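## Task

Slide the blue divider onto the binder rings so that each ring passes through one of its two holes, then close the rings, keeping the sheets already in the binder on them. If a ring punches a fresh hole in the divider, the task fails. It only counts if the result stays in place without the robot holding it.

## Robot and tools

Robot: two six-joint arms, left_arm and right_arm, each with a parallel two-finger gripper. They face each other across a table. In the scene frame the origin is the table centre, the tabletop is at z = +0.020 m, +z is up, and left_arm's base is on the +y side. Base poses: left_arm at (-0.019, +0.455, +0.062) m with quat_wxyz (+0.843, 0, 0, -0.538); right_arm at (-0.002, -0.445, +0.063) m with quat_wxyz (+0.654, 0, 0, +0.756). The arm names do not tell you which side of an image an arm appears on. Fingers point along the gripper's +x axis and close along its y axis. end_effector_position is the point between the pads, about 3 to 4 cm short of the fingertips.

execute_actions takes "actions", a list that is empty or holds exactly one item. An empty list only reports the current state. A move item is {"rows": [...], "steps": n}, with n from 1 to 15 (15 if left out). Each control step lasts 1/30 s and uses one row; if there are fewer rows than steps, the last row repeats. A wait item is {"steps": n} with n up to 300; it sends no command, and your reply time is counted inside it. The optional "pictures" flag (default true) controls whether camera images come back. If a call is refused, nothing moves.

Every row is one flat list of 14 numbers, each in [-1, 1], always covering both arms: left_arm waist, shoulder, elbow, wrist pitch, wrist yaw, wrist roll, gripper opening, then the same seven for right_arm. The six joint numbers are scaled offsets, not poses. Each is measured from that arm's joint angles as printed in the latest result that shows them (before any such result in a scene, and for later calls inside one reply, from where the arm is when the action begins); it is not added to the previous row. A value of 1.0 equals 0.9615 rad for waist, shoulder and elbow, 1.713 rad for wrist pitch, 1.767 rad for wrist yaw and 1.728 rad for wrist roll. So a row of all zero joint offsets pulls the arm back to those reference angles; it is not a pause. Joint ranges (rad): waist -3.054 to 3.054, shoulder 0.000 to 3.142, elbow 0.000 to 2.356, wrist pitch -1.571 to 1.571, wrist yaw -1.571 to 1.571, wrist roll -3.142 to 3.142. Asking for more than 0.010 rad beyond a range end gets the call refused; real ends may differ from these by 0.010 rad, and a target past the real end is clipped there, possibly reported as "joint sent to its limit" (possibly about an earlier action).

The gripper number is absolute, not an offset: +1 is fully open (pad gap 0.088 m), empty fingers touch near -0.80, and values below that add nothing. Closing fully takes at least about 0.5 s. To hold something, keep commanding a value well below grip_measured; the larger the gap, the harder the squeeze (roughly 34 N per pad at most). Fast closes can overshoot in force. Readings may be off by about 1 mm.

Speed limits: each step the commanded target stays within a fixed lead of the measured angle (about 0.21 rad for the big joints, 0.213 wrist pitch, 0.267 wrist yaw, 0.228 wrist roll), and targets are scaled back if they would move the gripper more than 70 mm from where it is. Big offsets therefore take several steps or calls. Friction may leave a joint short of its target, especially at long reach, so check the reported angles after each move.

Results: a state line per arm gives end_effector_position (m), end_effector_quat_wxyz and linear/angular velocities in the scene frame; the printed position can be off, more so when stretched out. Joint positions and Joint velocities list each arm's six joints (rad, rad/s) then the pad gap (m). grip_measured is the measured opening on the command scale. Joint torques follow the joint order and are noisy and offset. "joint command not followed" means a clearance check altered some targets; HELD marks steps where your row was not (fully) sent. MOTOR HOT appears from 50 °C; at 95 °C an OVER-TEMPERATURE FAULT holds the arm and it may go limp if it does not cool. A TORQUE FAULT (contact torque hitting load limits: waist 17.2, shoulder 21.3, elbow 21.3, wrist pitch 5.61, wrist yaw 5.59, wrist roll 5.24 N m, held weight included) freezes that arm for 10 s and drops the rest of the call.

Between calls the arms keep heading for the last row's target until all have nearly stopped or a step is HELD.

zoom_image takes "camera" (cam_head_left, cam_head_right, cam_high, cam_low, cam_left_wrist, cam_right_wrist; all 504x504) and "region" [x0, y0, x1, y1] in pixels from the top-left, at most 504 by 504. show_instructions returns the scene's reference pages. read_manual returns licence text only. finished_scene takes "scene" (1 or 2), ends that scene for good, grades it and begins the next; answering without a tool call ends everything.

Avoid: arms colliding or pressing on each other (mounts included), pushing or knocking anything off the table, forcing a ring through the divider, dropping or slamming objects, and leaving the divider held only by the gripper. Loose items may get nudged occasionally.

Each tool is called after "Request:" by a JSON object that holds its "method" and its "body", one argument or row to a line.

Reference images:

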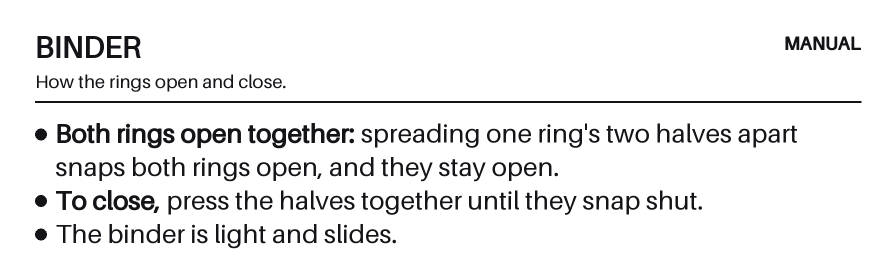

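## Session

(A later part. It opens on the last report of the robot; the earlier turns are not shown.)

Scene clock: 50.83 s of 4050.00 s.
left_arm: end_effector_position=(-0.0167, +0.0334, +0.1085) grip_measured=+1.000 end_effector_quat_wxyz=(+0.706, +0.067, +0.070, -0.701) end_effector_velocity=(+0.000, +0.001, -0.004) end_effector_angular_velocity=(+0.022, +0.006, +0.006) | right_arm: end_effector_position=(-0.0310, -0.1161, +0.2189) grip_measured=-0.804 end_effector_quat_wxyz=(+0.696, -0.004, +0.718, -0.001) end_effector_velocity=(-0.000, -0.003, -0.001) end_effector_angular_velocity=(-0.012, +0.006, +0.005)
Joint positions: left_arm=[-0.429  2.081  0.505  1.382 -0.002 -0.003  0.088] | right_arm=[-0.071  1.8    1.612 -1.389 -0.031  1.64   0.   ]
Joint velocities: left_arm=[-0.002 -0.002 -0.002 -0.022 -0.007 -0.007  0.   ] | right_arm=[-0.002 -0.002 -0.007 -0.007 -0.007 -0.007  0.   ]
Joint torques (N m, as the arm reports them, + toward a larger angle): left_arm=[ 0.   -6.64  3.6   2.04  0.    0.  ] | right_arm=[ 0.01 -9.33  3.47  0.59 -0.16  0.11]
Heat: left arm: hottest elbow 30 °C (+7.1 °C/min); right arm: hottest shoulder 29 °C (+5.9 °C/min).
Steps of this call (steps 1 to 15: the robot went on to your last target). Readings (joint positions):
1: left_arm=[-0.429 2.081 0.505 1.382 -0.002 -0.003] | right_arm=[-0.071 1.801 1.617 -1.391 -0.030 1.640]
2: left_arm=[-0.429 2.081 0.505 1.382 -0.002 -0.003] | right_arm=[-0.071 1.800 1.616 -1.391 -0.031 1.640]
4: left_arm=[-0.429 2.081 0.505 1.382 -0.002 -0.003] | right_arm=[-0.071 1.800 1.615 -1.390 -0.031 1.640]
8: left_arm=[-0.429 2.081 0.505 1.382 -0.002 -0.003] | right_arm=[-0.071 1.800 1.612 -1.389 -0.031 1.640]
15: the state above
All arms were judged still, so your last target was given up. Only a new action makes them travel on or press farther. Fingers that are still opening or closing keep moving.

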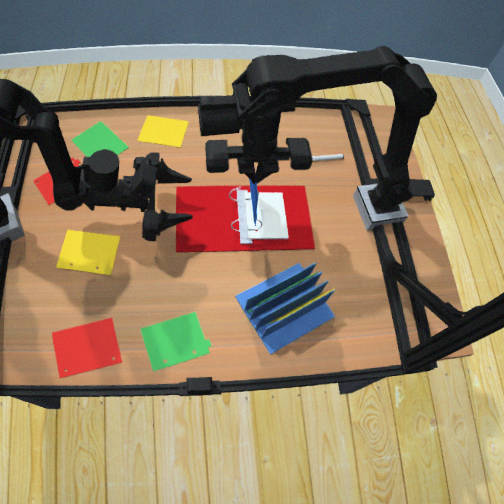

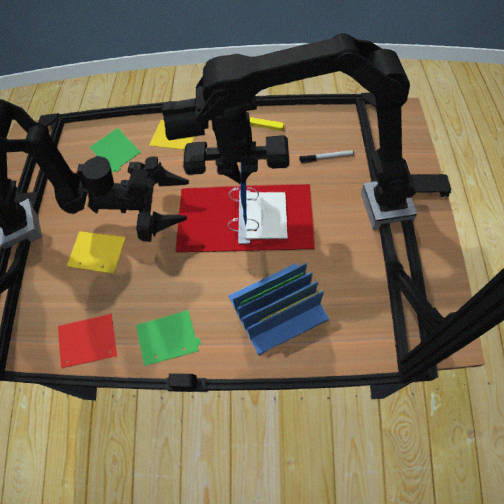

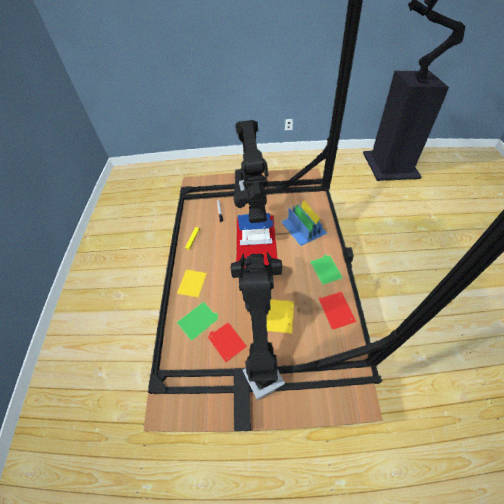

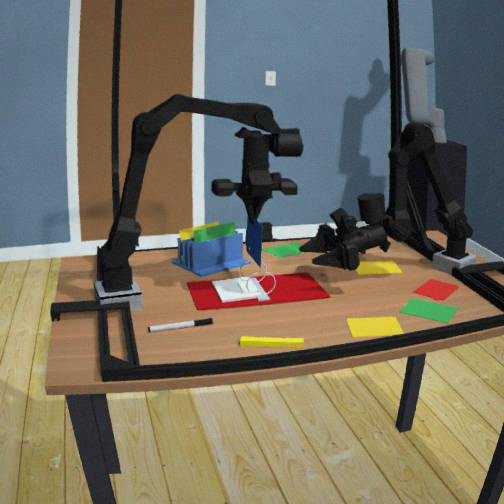

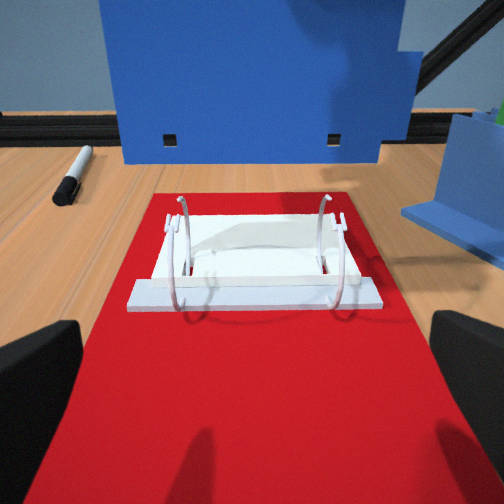

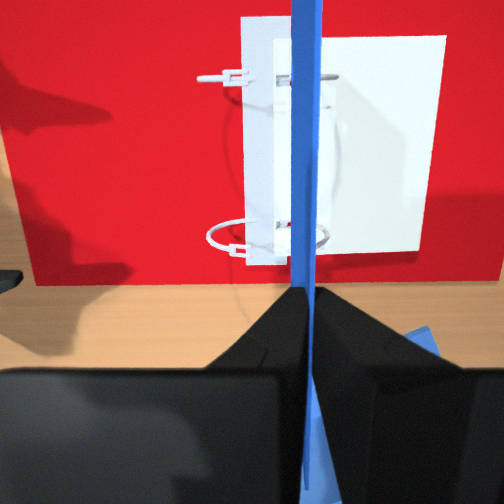

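Request:
{"method": "execute_actions", "body": {
  "actions": [
    {"rows":[[0,0,0,0,0,0,1,0.008,0,-0.02,0.02,0,0,-0.95],[0,0,0,0,0,0,1,0.008,0,-0.035,0.028,0,0,-0.95],[0,0,0,0,0,0,1,0.008,0,-0.05,0.036,0,0,-0.95],[0,0,0,0,0,0,1,0.008,0,-0.065,0.044,0,0,-0.95],[0,0,0,0,0,0,1,0.008,0,-0.08,0.052,0,0,-0.95],[0,0,0,0,0,0,1,0.008,0,-0.095,0.06,0,0,-0.95],[0,0,0,0,0,0,1,0.008,0,-0.11,0.068,0,0,-0.95],[0,0,0,0,0,0,1,0.008,0,-0.125,0.076,0,0,-0.95],[0,0,0,0,0,0,1,0.008,0,-0.135,0.083,0,0,-0.95]]}
  ],
  "pictures": false
}}

Request:
{"method": "execute_actions", "body": {
  "actions": [
    {"steps":15}
  ]
}}

Request:
{"method": "zoom_image", "body": {
  "camera": "cam_low",
  "region": [230, 240, 290, 300]
}}

Request:
{"method": "zoom_image", "body": {
  "camera": "cam_left_wrist",
  "region": [150, 170, 360, 250]
}}

Scene clock: 54.80 s of 4050.00 s.
left_arm: end_effector_position=(-0.0167, +0.0333, +0.1087) grip_measured=+1.000 end_effector_quat_wxyz=(+0.706, +0.067, +0.069, -0.701) end_effector_velocity=(-0.002, +0.003, -0.005) end_effector_angular_velocity=(+0.017, +0.009, -0.008) | right_arm: end_effector_position=(-0.0326, -0.1126, +0.1904) grip_measured=-0.804 end_effector_quat_wxyz=(+0.696, +0.001, +0.718, +0.007) end_effector_velocity=(-0.001, +0.006, -0.010) end_effector_angular_velocity=(+0.026, +0.009, +0.005)
Joint positions: left_arm=[-0.429  2.08   0.505  1.382 -0.002 -0.003  0.088] | right_arm=[-0.067  1.799  1.499 -1.258 -0.031  1.641  0.   ]
Joint velocities: left_arm=[-0.002  0.002 -0.007 -0.007  0.007 -0.007  0.   ] | right_arm=[-0.002  0.002 -0.037  0.066 -0.007 -0.007  0.   ]
Joint torques (N m, as the arm reports them, + toward a larger angle): left_arm=[-0.02 -6.59  3.59  2.03  0.    0.  ] | right_arm=[ 0.39 -7.49  3.51  0.61  0.01  0.01]
Heat: left arm: hottest elbow 30 °C (+6.6 °C/min); right arm: hottest shoulder 29 °C (+5.5 °C/min).
Steps of this call (steps 1 to 104: nothing new was sent; steps 105 to 119: all 15 steps of this action). Readings (joint positions):
105: left_arm=[-0.429 2.080 0.505 1.382 -0.002 -0.003] | right_arm=[-0.071 1.799 1.611 -1.386 -0.031 1.641]
106: left_arm=[-0.429 2.080 0.505 1.382 -0.002 -0.003] | right_arm=[-0.071 1.799 1.607 -1.377 -0.031 1.641]
108: left_arm=[-0.429 2.080 0.505 1.382 -0.002 -0.003] | right_arm=[-0.070 1.799 1.595 -1.353 -0.031 1.641]
112: left_arm=[-0.429 2.080 0.505 1.382 -0.002 -0.003] | right_arm=[-0.067 1.799 1.547 -1.306 -0.031 1.641]
119: the state above

Scene clock: 55.30 s of 4050.00 s.
left_arm: end_effector_position=(-0.0167, +0.0333, +0.1087) grip_measured=+1.000 end_effector_quat_wxyz=(+0.706, +0.067, +0.069, -0.701) end_effector_velocity=(+0.000, +0.001, -0.001) end_effector_angular_velocity=(+0.007, +0.006, +0.006) | right_arm: end_effector_position=(-0.0327, -0.1122, +0.1888) grip_measured=-0.804 end_effector_quat_wxyz=(+0.696, +0.001, +0.718, +0.008) end_effector_velocity=(-0.002, -0.002, -0.001) end_effector_angular_velocity=(-0.014, +0.021, +0.005)
Joint positions: left_arm=[-0.429  2.08   0.505  1.382 -0.002 -0.003  0.088] | right_arm=[-0.067  1.799  1.492 -1.249 -0.031  1.641  0.   ]
Joint velocities: left_arm=[-0.002 -0.002 -0.002 -0.007 -0.007 -0.007  0.   ] | right_arm=[-0.002  0.002 -0.002 -0.007 -0.022 -0.007  0.   ]
Joint torques (N m, as the arm reports them, + toward a larger angle): left_arm=[-0.03 -6.58  3.57  2.02  0.    0.01] | right_arm=[ 0.47 -7.4   3.4   0.65  0.    0.01]
Heat: left arm: hottest elbow 30 °C (+6.5 °C/min); right arm: hottest shoulder 29 °C (+5.4 °C/min).
Steps of this call (steps 1 to 15: the robot went on to your last target). Readings (joint positions):
1: left_arm=[-0.429 2.080 0.505 1.382 -0.002 -0.003] | right_arm=[-0.067 1.799 1.497 -1.255 -0.031 1.641]
2: left_arm=[-0.429 2.080 0.505 1.382 -0.002 -0.003] | right_arm=[-0.067 1.799 1.496 -1.254 -0.031 1.641]
4: left_arm=[-0.429 2.080 0.505 1.382 -0.002 -0.003] | right_arm=[-0.067 1.799 1.495 -1.252 -0.031 1.641]
8: left_arm=[-0.429 2.080 0.505 1.382 -0.002 -0.003] | right_arm=[-0.067 1.799 1.493 -1.250 -0.031 1.641]
15: the state above
All arms were judged still, so your last target was given up. Only a new action makes them travel on or press farther. Fingers that are still opening or closing keep moving.

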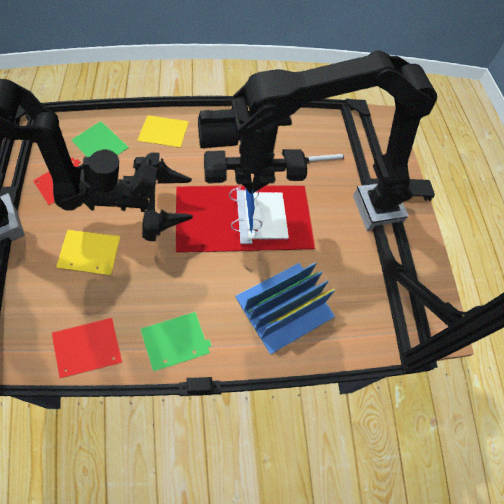

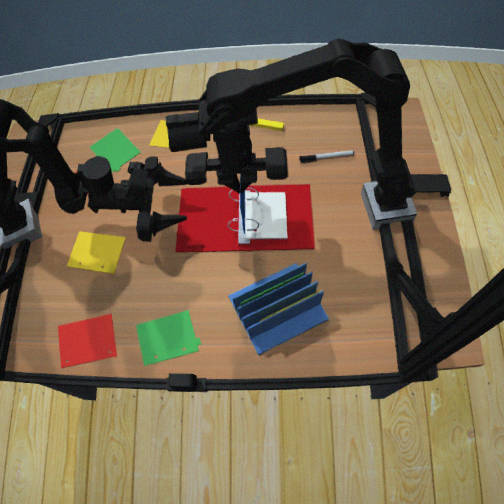

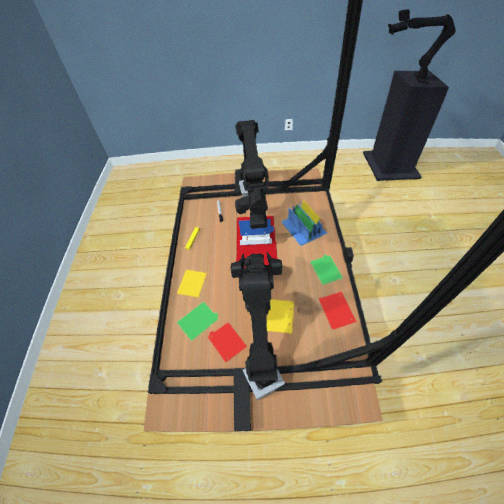

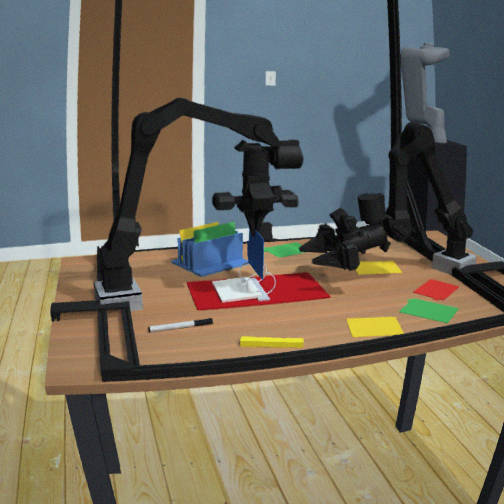

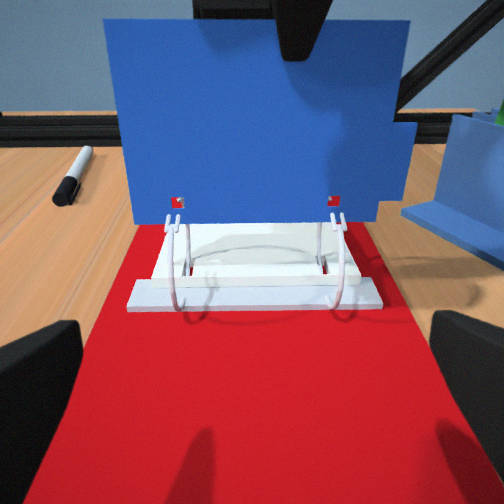

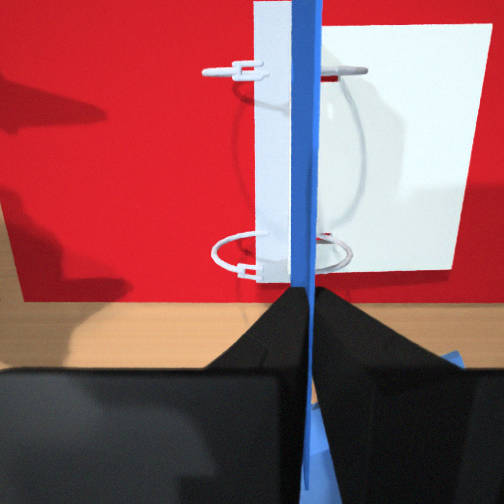

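Region (230, 240, 290, 300) of cam_low's 504x504 image, scaled by 8.400, with more detail than that image has.

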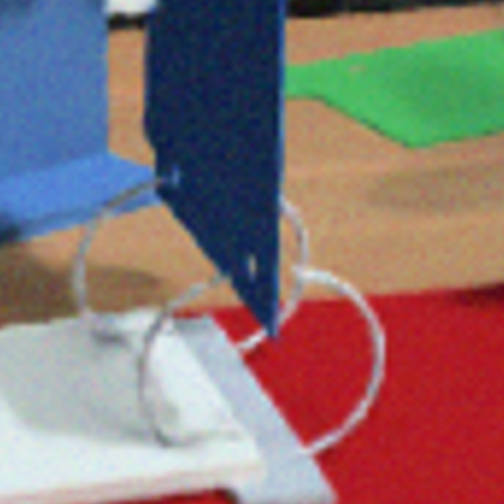

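Region (150, 170, 360, 250) of cam_left_wrist's 504x504 image, scaled by 2.400, with more detail than that image has; it fills the top 192 rows of this view, and the rest is white.

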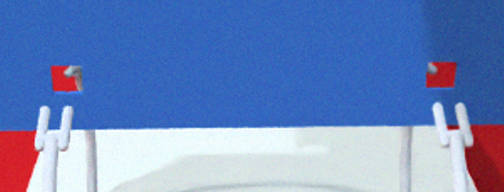

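Request:
{"method": "execute_actions", "body": {
  "actions": [
    {"rows":[[0,0,0,0,0,0,1,0,0,0,-0.01,0.003,0,-0.95]]}
  ]
}}

Request:
{"method": "zoom_image", "body": {
  "camera": "cam_left_wrist",
  "region": [150, 170, 360, 250]
}}

Scene clock: 57.17 s of 4050.00 s.
left_arm: end_effector_position=(-0.0167, +0.0333, +0.1087) grip_measured=+1.000 end_effector_quat_wxyz=(+0.706, +0.067, +0.069, -0.701) end_effector_velocity=(-0.002, +0.001, -0.001) end_effector_angular_velocity=(+0.007, +0.009, -0.008) | right_arm: end_effector_position=(-0.0325, -0.1154, +0.1887) grip_measured=-0.804 end_effector_quat_wxyz=(+0.696, -0.004, +0.718, +0.002) end_effector_velocity=(-0.000, -0.002, -0.001) end_effector_angular_velocity=(-0.012, +0.006, +0.020)
Joint positions: left_arm=[-0.429  2.08   0.505  1.382 -0.002 -0.003  0.088] | right_arm=[-0.067  1.799  1.492 -1.264 -0.031  1.641  0.   ]
Joint velocities: left_arm=[-0.002 -0.002 -0.002 -0.007  0.007 -0.007  0.   ] | right_arm=[-0.002  0.002 -0.002 -0.007 -0.007 -0.022  0.   ]
Joint torques (N m, as the arm reports them, + toward a larger angle): left_arm=[-0.03 -6.61  3.6   2.04  0.01  0.01] | right_arm=[ 0.02 -7.53  4.62  0.25  0.18 -0.01]
Heat: left arm: hottest wrist pitch 30 °C (+6.3 °C/min); right arm: hottest shoulder 29 °C (+5.2 °C/min).
Steps of this call (steps 1 to 41: nothing new was sent; steps 42 to 56: all 15 steps of this action). Readings (joint positions):
42: left_arm=[-0.429 2.080 0.505 1.382 -0.002 -0.003] | right_arm=[-0.067 1.799 1.492 -1.249 -0.031 1.641]
43: left_arm=[-0.429 2.080 0.505 1.382 -0.002 -0.003] | right_arm=[-0.067 1.799 1.492 -1.251 -0.031 1.641]
45: left_arm=[-0.429 2.080 0.505 1.382 -0.002 -0.003] | right_arm=[-0.067 1.799 1.492 -1.258 -0.031 1.641]
49: left_arm=[-0.429 2.080 0.505 1.382 -0.002 -0.003] | right_arm=[-0.067 1.799 1.492 -1.262 -0.031 1.641]
56: the state above

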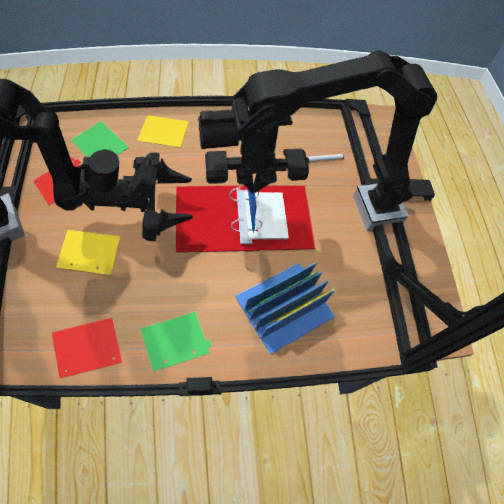

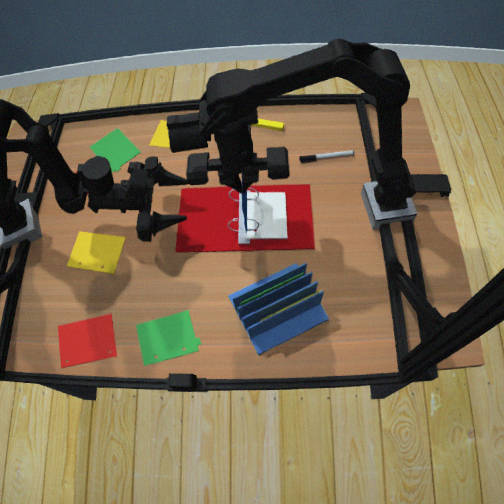

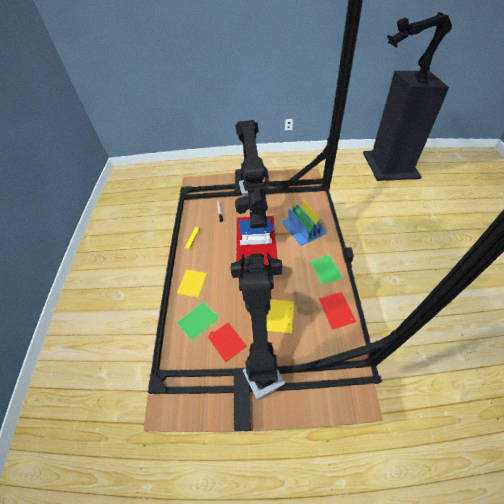

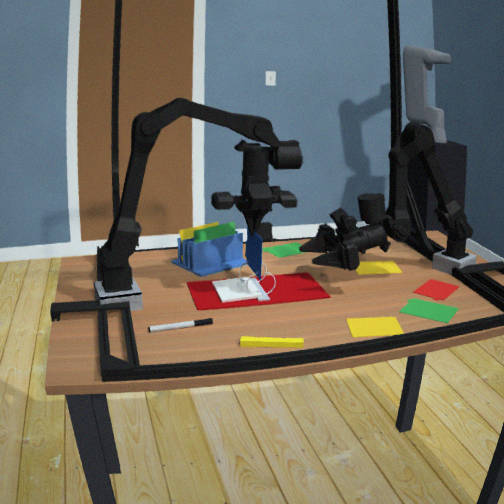

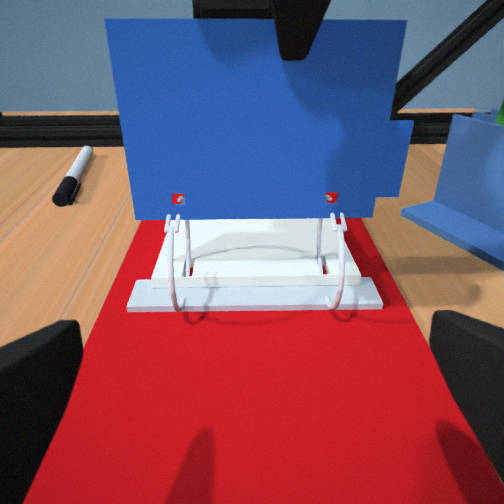

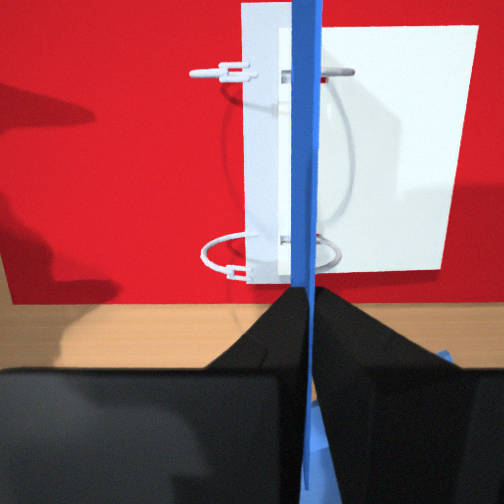

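Region (150, 170, 360, 250) of cam_left_wrist's 504x504 image, scaled by 2.400, with more detail than that image has; it fills the top 192 rows of this view, and the rest is white.

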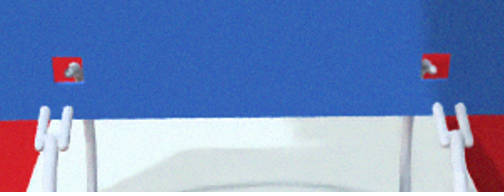

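Move back along the sight line: ~8 mm back, 3 mm down.

Request:
{"method": "execute_actions", "body": {
  "actions": [
    {"rows":[[0,0,0,0,0,0,1,0,0,-0.021,0,0,0,-0.95],[0,0,0,0,0,0,1,0,0,-0.021,0,0,0,-0.95],[0,0,0,0,0,0,1,0,0,-0.021,-0.004,0,0,-0.95],[0,0,0,0,0,0,1,0,0,-0.021,-0.004,0,0,-0.95],[0,0,0,0,0,0,1,0,0,-0.021,-0.009,0,0,-0.95]]}
  ]
}}

Request:
{"method": "zoom_image", "body": {
  "camera": "cam_left_wrist",
  "region": [150, 170, 360, 250]
}}

Scene clock: 59.17 s of 4050.00 s.
left_arm: end_effector_position=(-0.0167, +0.0333, +0.1087) grip_measured=+1.000 end_effector_quat_wxyz=(+0.706, +0.067, +0.069, -0.701) end_effector_velocity=(+0.002, -0.000, -0.002) end_effector_angular_velocity=(+0.007, +0.003, +0.021) | right_arm: end_effector_position=(-0.0321, -0.1206, +0.1862) grip_measured=-0.804 end_effector_quat_wxyz=(+0.697, -0.012, +0.717, -0.006) end_effector_velocity=(-0.001, -0.007, +0.001) end_effector_angular_velocity=(-0.022, +0.006, +0.024)
Joint positions: left_arm=[-0.429  2.08   0.505  1.382 -0.002 -0.003  0.088] | right_arm=[-0.067  1.799  1.482 -1.276 -0.031  1.641  0.   ]
Joint velocities: left_arm=[-0.002  0.002  0.002 -0.007 -0.022 -0.007  0.   ] | right_arm=[ 0.002 -0.007 -0.007 -0.022 -0.007 -0.022  0.   ]
Joint torques (N m, as the arm reports them, + toward a larger angle): left_arm=[-0.05 -6.59  3.56  2.03  0.   -0.01] | right_arm=[-0.01 -7.47  3.53  0.21  0.01  0.02]
Heat: left arm: hottest wrist pitch 30 °C (+6.1 °C/min); right arm: hottest shoulder 29 °C (+5.1 °C/min).
Steps of this call (steps 1 to 15: the robot went on to your last target; steps 16 to 45: nothing new was sent; steps 46 to 60: all 15 steps of this action). Readings (joint positions):
46: left_arm=[-0.429 2.080 0.505 1.382 -0.002 -0.003] | right_arm=[-0.067 1.799 1.492 -1.264 -0.031 1.641]
47: left_arm=[-0.429 2.080 0.505 1.382 -0.002 -0.003] | right_arm=[-0.067 1.799 1.491 -1.264 -0.031 1.641]
49: left_arm=[-0.429 2.080 0.505 1.382 -0.002 -0.003] | right_arm=[-0.067 1.799 1.489 -1.264 -0.031 1.641]
53: left_arm=[-0.429 2.080 0.505 1.382 -0.002 -0.003] | right_arm=[-0.067 1.799 1.483 -1.273 -0.031 1.641]
60: the state above

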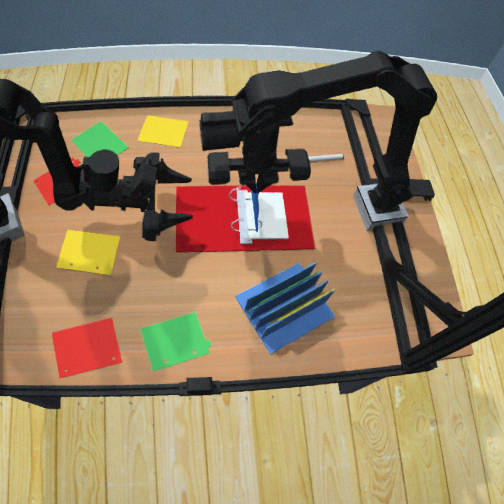

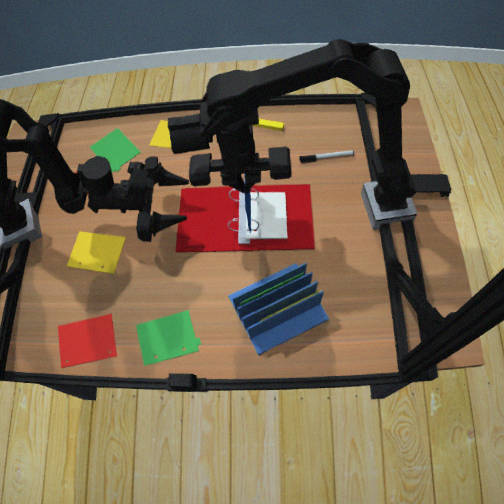

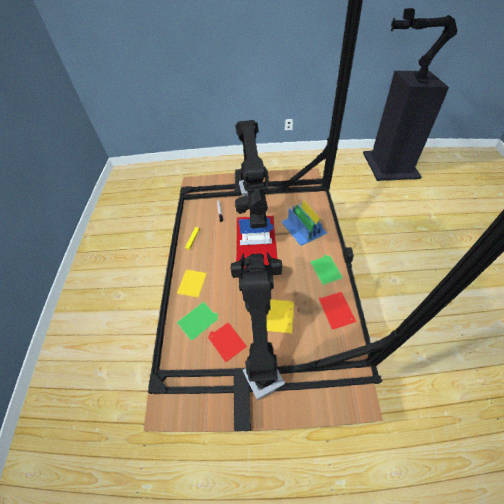

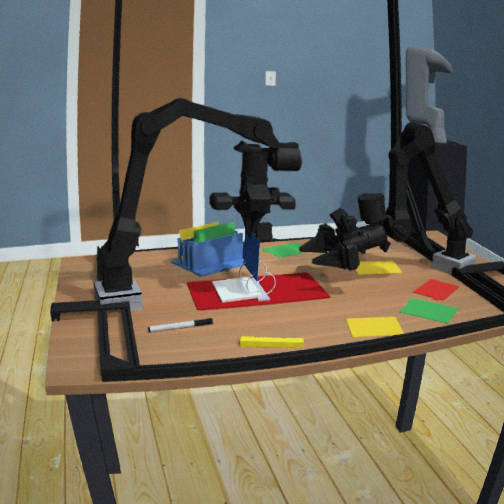

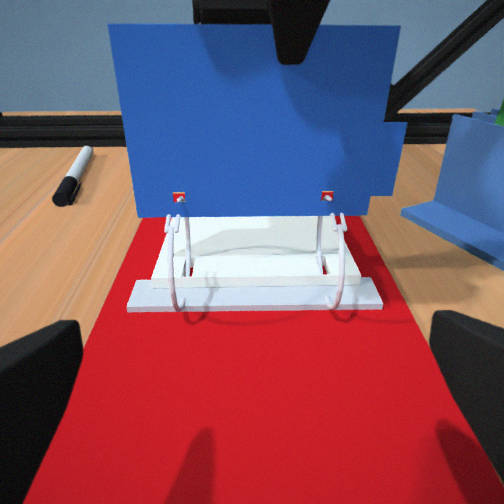

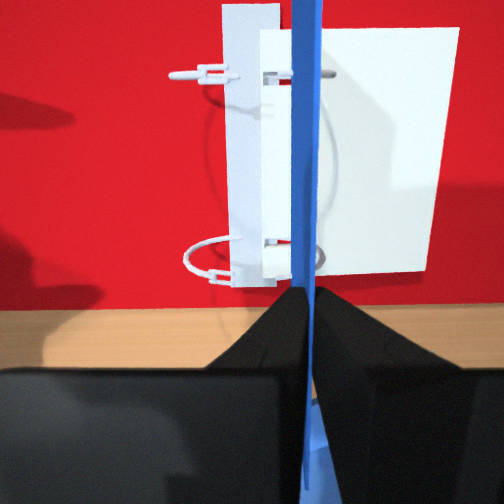

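Region (150, 170, 360, 250) of cam_left_wrist's 504x504 image, scaled by 2.400, with more detail than that image has; it fills the top 192 rows of this view, and the rest is white.

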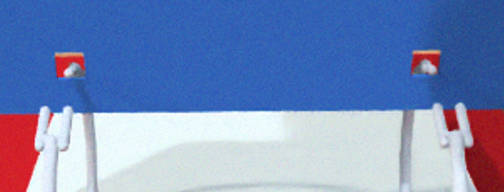

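Just through. Continue with the elbow.

Request:
{"method": "execute_actions", "body": {
  "actions": [
    {"rows":[[0,0,0,0,0,0,1,0,0,-0.035,0,0,0,-0.95]]}
  ]
}}

Request:
{"method": "zoom_image", "body": {
  "camera": "cam_left_wrist",
  "region": [150, 170, 360, 250]
}}

Scene clock: 60.93 s of 4050.00 s.
left_arm: end_effector_position=(-0.0167, +0.0333, +0.1087) grip_measured=+1.000 end_effector_quat_wxyz=(+0.706, +0.067, +0.069, -0.701) end_effector_velocity=(+0.000, -0.000, -0.001) end_effector_angular_velocity=(+0.012, +0.006, +0.006) | right_arm: end_effector_position=(-0.0316, -0.1261, +0.1807) grip_measured=-0.804 end_effector_quat_wxyz=(+0.697, -0.020, +0.717, -0.014) end_effector_velocity=(+0.002, -0.002, +0.000) end_effector_angular_velocity=(-0.007, -0.008, +0.005)
Joint positions: left_arm=[-0.429  2.08   0.505  1.382 -0.002 -0.003  0.088] | right_arm=[-0.067  1.799  1.459 -1.277 -0.031  1.641  0.   ]
Joint velocities: left_arm=[-0.002 -0.007  0.002 -0.022 -0.007 -0.007  0.   ] | right_arm=[-0.002 -0.002 -0.002 -0.007  0.007 -0.007  0.   ]
Joint torques (N m, as the arm reports them, + toward a larger angle): left_arm=[-0.01 -6.61  3.6   2.04  0.01  0.  ] | right_arm=[ 0.01 -7.47  3.39  0.38  0.01  0.01]
Heat: left arm: hottest wrist pitch 30 °C (+6.0 °C/min); right arm: hottest shoulder 29 °C (+5.0 °C/min).
Steps of this call (steps 1 to 15: the robot went on to your last target; steps 16 to 38: nothing new was sent; steps 39 to 53: all 15 steps of this action). Readings (joint positions):
39: left_arm=[-0.429 2.080 0.505 1.382 -0.002 -0.003] | right_arm=[-0.067 1.799 1.480 -1.277 -0.031 1.641]
40: left_arm=[-0.429 2.080 0.505 1.382 -0.002 -0.003] | right_arm=[-0.067 1.799 1.475 -1.277 -0.031 1.641]
42: left_arm=[-0.429 2.080 0.505 1.382 -0.002 -0.003] | right_arm=[-0.067 1.799 1.468 -1.277 -0.031 1.641]
46: left_arm=[-0.429 2.080 0.505 1.382 -0.002 -0.003] | right_arm=[-0.067 1.799 1.460 -1.277 -0.031 1.641]
53: the state above

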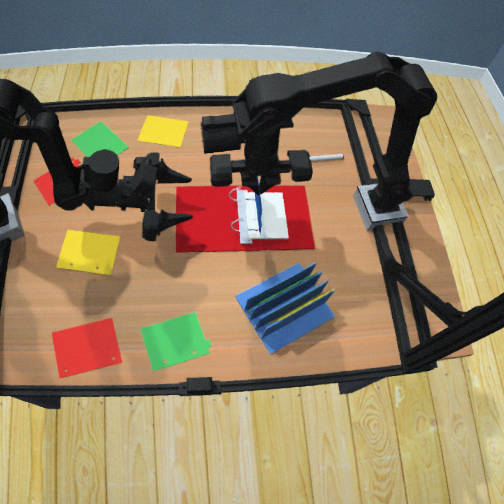

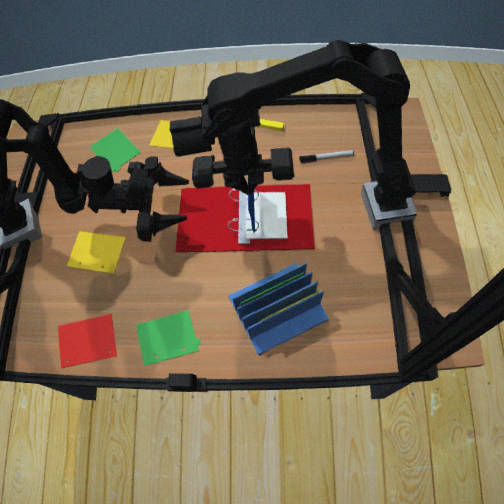

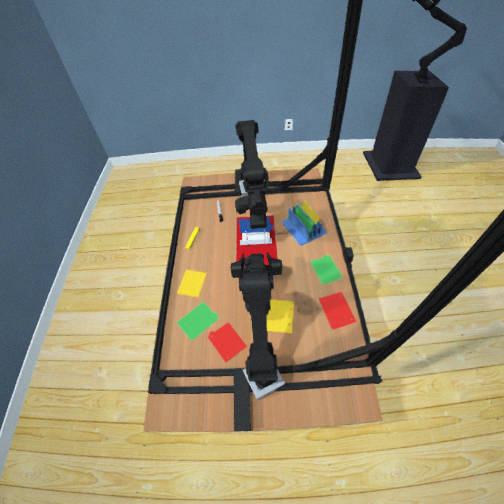

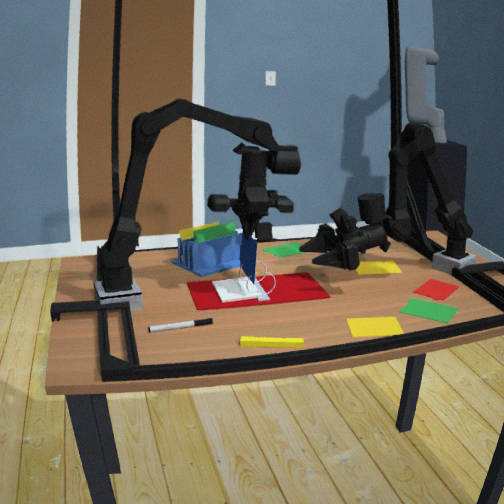

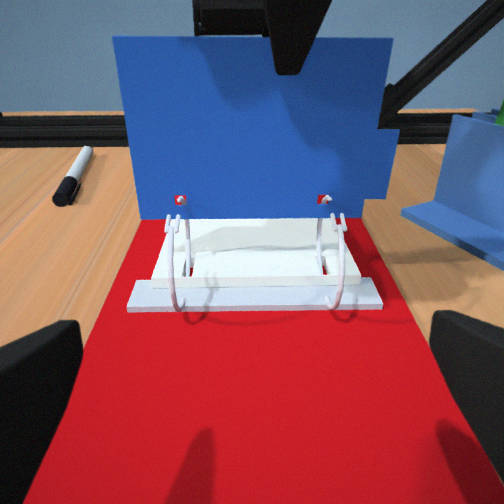

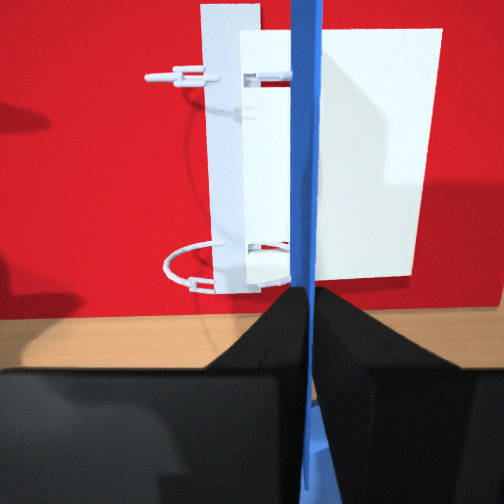

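Region (150, 170, 360, 250) of cam_left_wrist's 504x504 image, scaled by 2.400, with more detail than that image has; it fills the top 192 rows of this view, and the rest is white.

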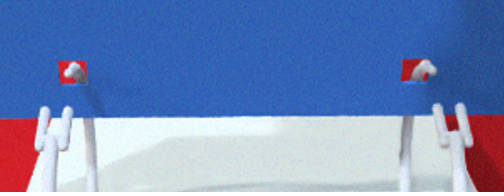

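Request:
{"method": "execute_actions", "body": {
  "actions": [
    {"rows":[[0,0,0,0,0,0,1,0,0,0,0,0,0,-0.65],[0,0,0,0,0,0,1,0,0,0,0,0,0,-0.65],[0,0,0,0,0,0,1,0,0,-0.03,0,0,0,-0.6],[0,0,0,0,0,0,1,0,0,-0.05,0,0,0,-0.6],[0,0,0,0,0,0,1,0,0,-0.07,0,0,0,-0.55],[0,0,0,0,0,0,1,0,0,-0.09,0,0,0,-0.5],[0,0,0,0,0,0,1,0,0,-0.11,0,0,0,-0.45],[0,0,0,0,0,0,1,0,0,-0.13,0,0,0,-0.4],[0,0,0,0,0,0,1,0,0,-0.15,0,0,0,-0.3]]}
  ]
}}

Scene clock: 63.87 s of 4050.00 s.
left_arm: end_effector_position=(-0.0167, +0.0333, +0.1087) grip_measured=+1.000 end_effector_quat_wxyz=(+0.706, +0.067, +0.069, -0.701) end_effector_velocity=(-0.002, +0.001, -0.003) end_effector_angular_velocity=(+0.012, +0.006, +0.001) | right_arm: end_effector_position=(-0.0291, -0.1586, +0.1523) grip_measured=-0.340 end_effector_quat_wxyz=(+0.698, -0.064, +0.711, -0.059) end_effector_velocity=(+0.001, -0.015, -0.011) end_effector_angular_velocity=(-0.061, +0.006, +0.018)
Joint positions: left_arm=[-0.429  2.08   0.505  1.382 -0.002 -0.003  0.088] | right_arm=[-0.067  1.799  1.333 -1.277 -0.031  1.641  0.022]
Joint velocities: left_arm=[-0.007  0.002 -0.002 -0.007 -0.007 -0.007  0.   ] | right_arm=[-0.002  0.002 -0.051 -0.007 -0.007 -0.022  0.015]
Joint torques (N m, as the arm reports them, + toward a larger angle): left_arm=[-0.03 -6.6   3.59  2.03  0.01  0.02] | right_arm=[ 0.03 -7.09  3.27  0.16  0.02  0.03]
Heat: left arm: hottest wrist pitch 30 °C (+5.0 °C/min); right arm: hottest shoulder 29 °C (+5.0 °C/min).
Steps of this call (steps 1 to 15: the robot went on to your last target; steps 16 to 73: nothing new was sent; steps 74 to 88: all 15 steps of this action). Readings (joint positions):
74: left_arm=[-0.429 2.080 0.505 1.382 -0.002 -0.003] | right_arm=[-0.067 1.799 1.459 -1.277 -0.031 1.641]
75: left_arm=[-0.429 2.080 0.505 1.382 -0.002 -0.003] | right_arm=[-0.067 1.799 1.459 -1.277 -0.031 1.641]
77: left_arm=[-0.429 2.080 0.505 1.382 -0.002 -0.003] | right_arm=[-0.067 1.799 1.453 -1.277 -0.031 1.641]
81: left_arm=[-0.429 2.080 0.505 1.382 -0.002 -0.003] | right_arm=[-0.067 1.799 1.404 -1.277 -0.031 1.641]
88: the state above

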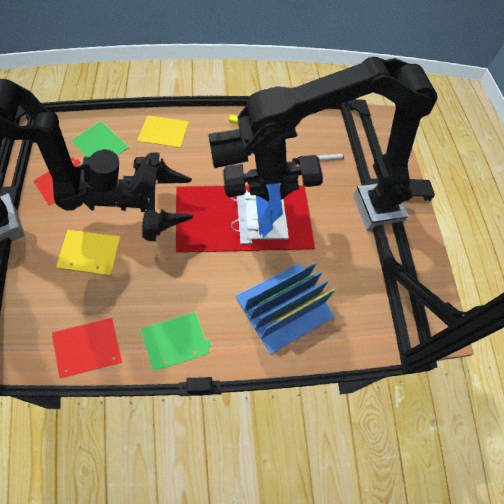

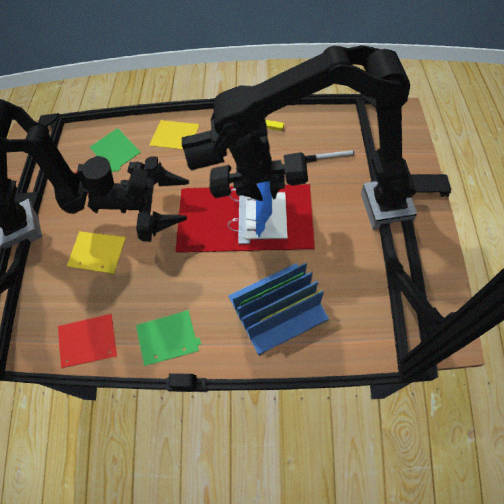

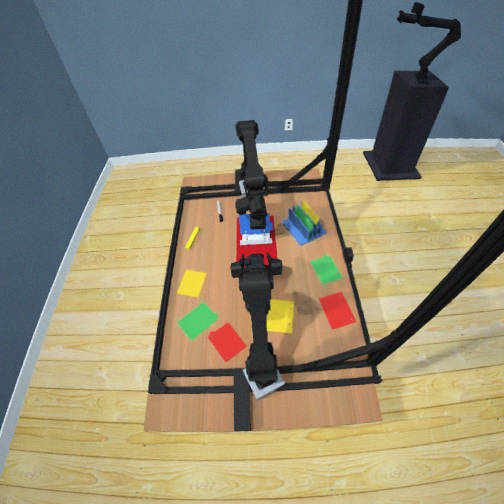

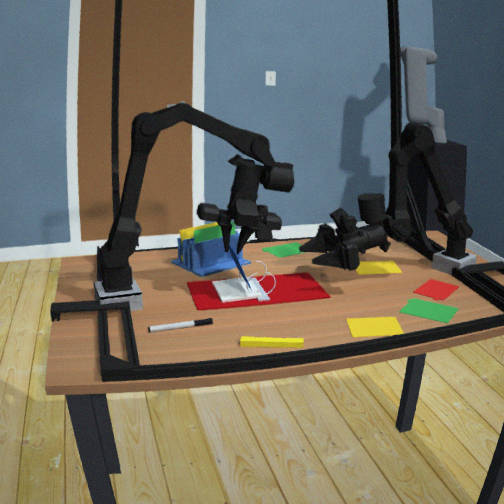

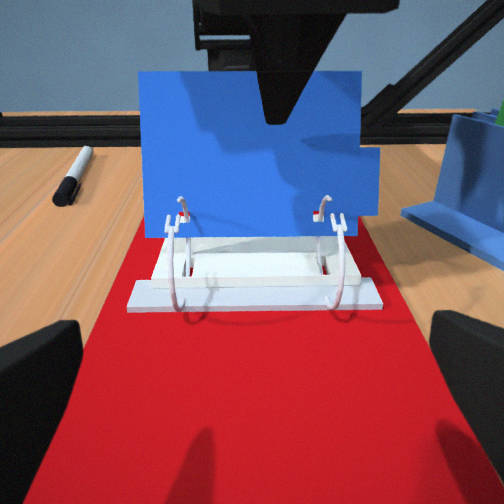

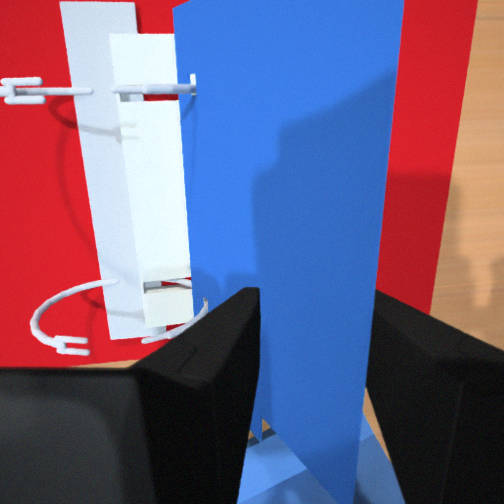

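Request:
{"method": "execute_actions", "body": {
  "actions": [
    {"rows":[[0,-0.15,-0.2,0,0,0,1,0,0,-0.04,0,0,0,1]]}
  ]
}}

Scene clock: 66.47 s of 4050.00 s.
left_arm: end_effector_position=(-0.0169, +0.0791, +0.1110) grip_measured=+1.000 end_effector_quat_wxyz=(+0.704, +0.084, +0.086, -0.699) end_effector_velocity=(+0.000, +0.009, -0.004) end_effector_angular_velocity=(+0.022, +0.005, +0.006) | right_arm: end_effector_position=(-0.0285, -0.1663, +0.1463) grip_measured=+0.958 end_effector_quat_wxyz=(+0.698, -0.073, +0.709, -0.070) end_effector_velocity=(+0.002, -0.003, +0.001) end_effector_angular_velocity=(-0.007, -0.006, +0.006)
Joint positions: left_arm=[-0.429  1.947  0.324  1.382 -0.002 -0.003  0.088] | right_arm=[-0.067  1.8    1.304 -1.277 -0.031  1.641  0.086]
Joint velocities: left_arm=[-0.002 -0.017 -0.032 -0.007 -0.007 -0.007  0.   ] | right_arm=[-0.002 -0.007 -0.007 -0.007  0.007 -0.007  0.009]
Joint torques (N m, as the arm reports them, + toward a larger angle): left_arm=[-0.01 -6.3   2.3   2.01 -0.01  0.  ] | right_arm=[ 0.06 -7.    3.11  0.06  0.03  0.02]
Heat: left arm: hottest wrist pitch 30 °C (+4.0 °C/min); right arm: hottest shoulder 29 °C (+5.0 °C/min).
Steps of this call (steps 1 to 15: the robot went on to your last target; steps 16 to 63: nothing new was sent; steps 64 to 78: all 15 steps of this action). Readings (joint positions):
64: left_arm=[-0.429 2.070 0.492 1.382 -0.002 -0.003] | right_arm=[-0.067 1.800 1.323 -1.277 -0.031 1.641]
65: left_arm=[-0.429 2.047 0.460 1.381 -0.002 -0.003] | right_arm=[-0.067 1.800 1.320 -1.277 -0.031 1.641]
67: left_arm=[-0.429 1.996 0.390 1.382 -0.002 -0.003] | right_arm=[-0.067 1.800 1.312 -1.277 -0.031 1.641]
71: left_arm=[-0.429 1.961 0.341 1.382 -0.002 -0.003] | right_arm=[-0.067 1.800 1.306 -1.277 -0.031 1.641]
78: the state above

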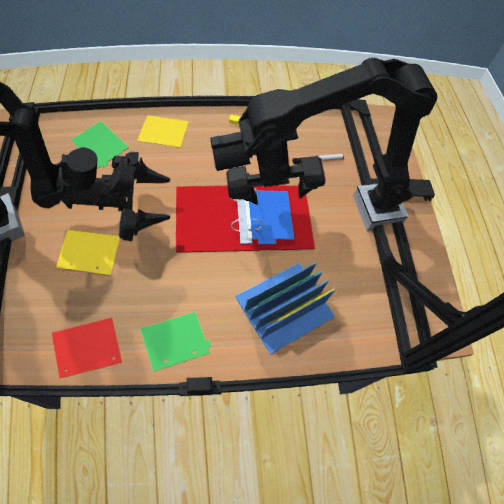

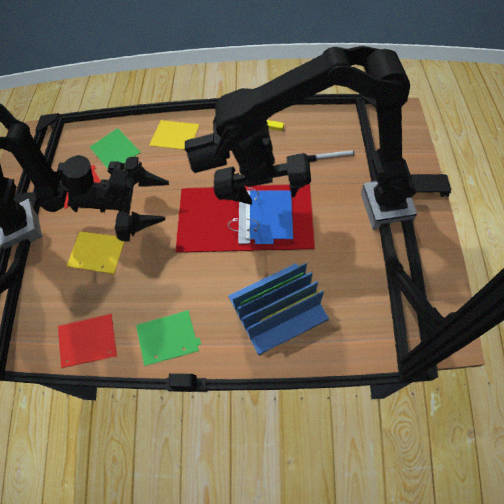

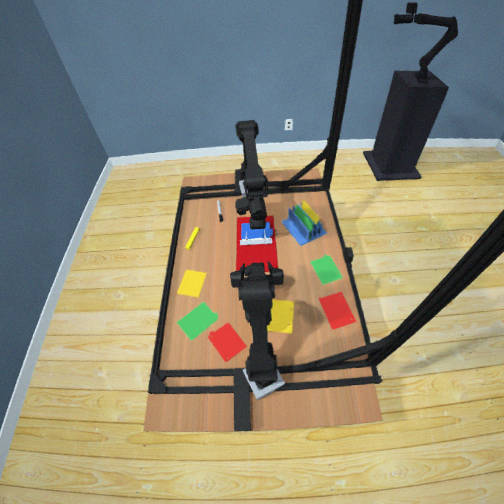

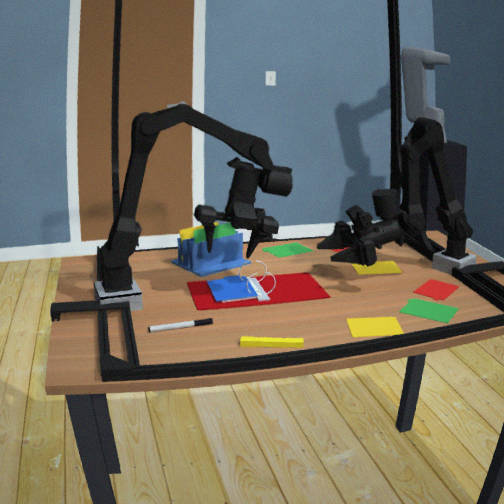

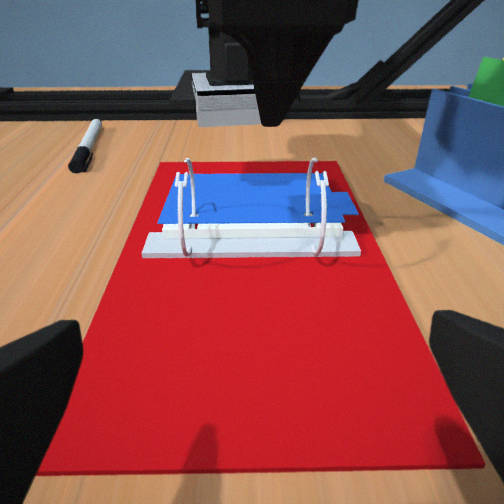

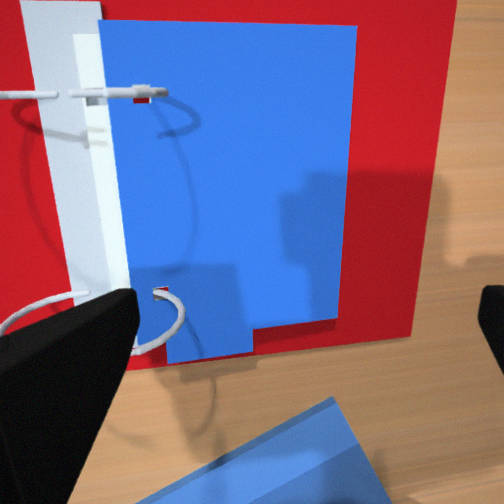

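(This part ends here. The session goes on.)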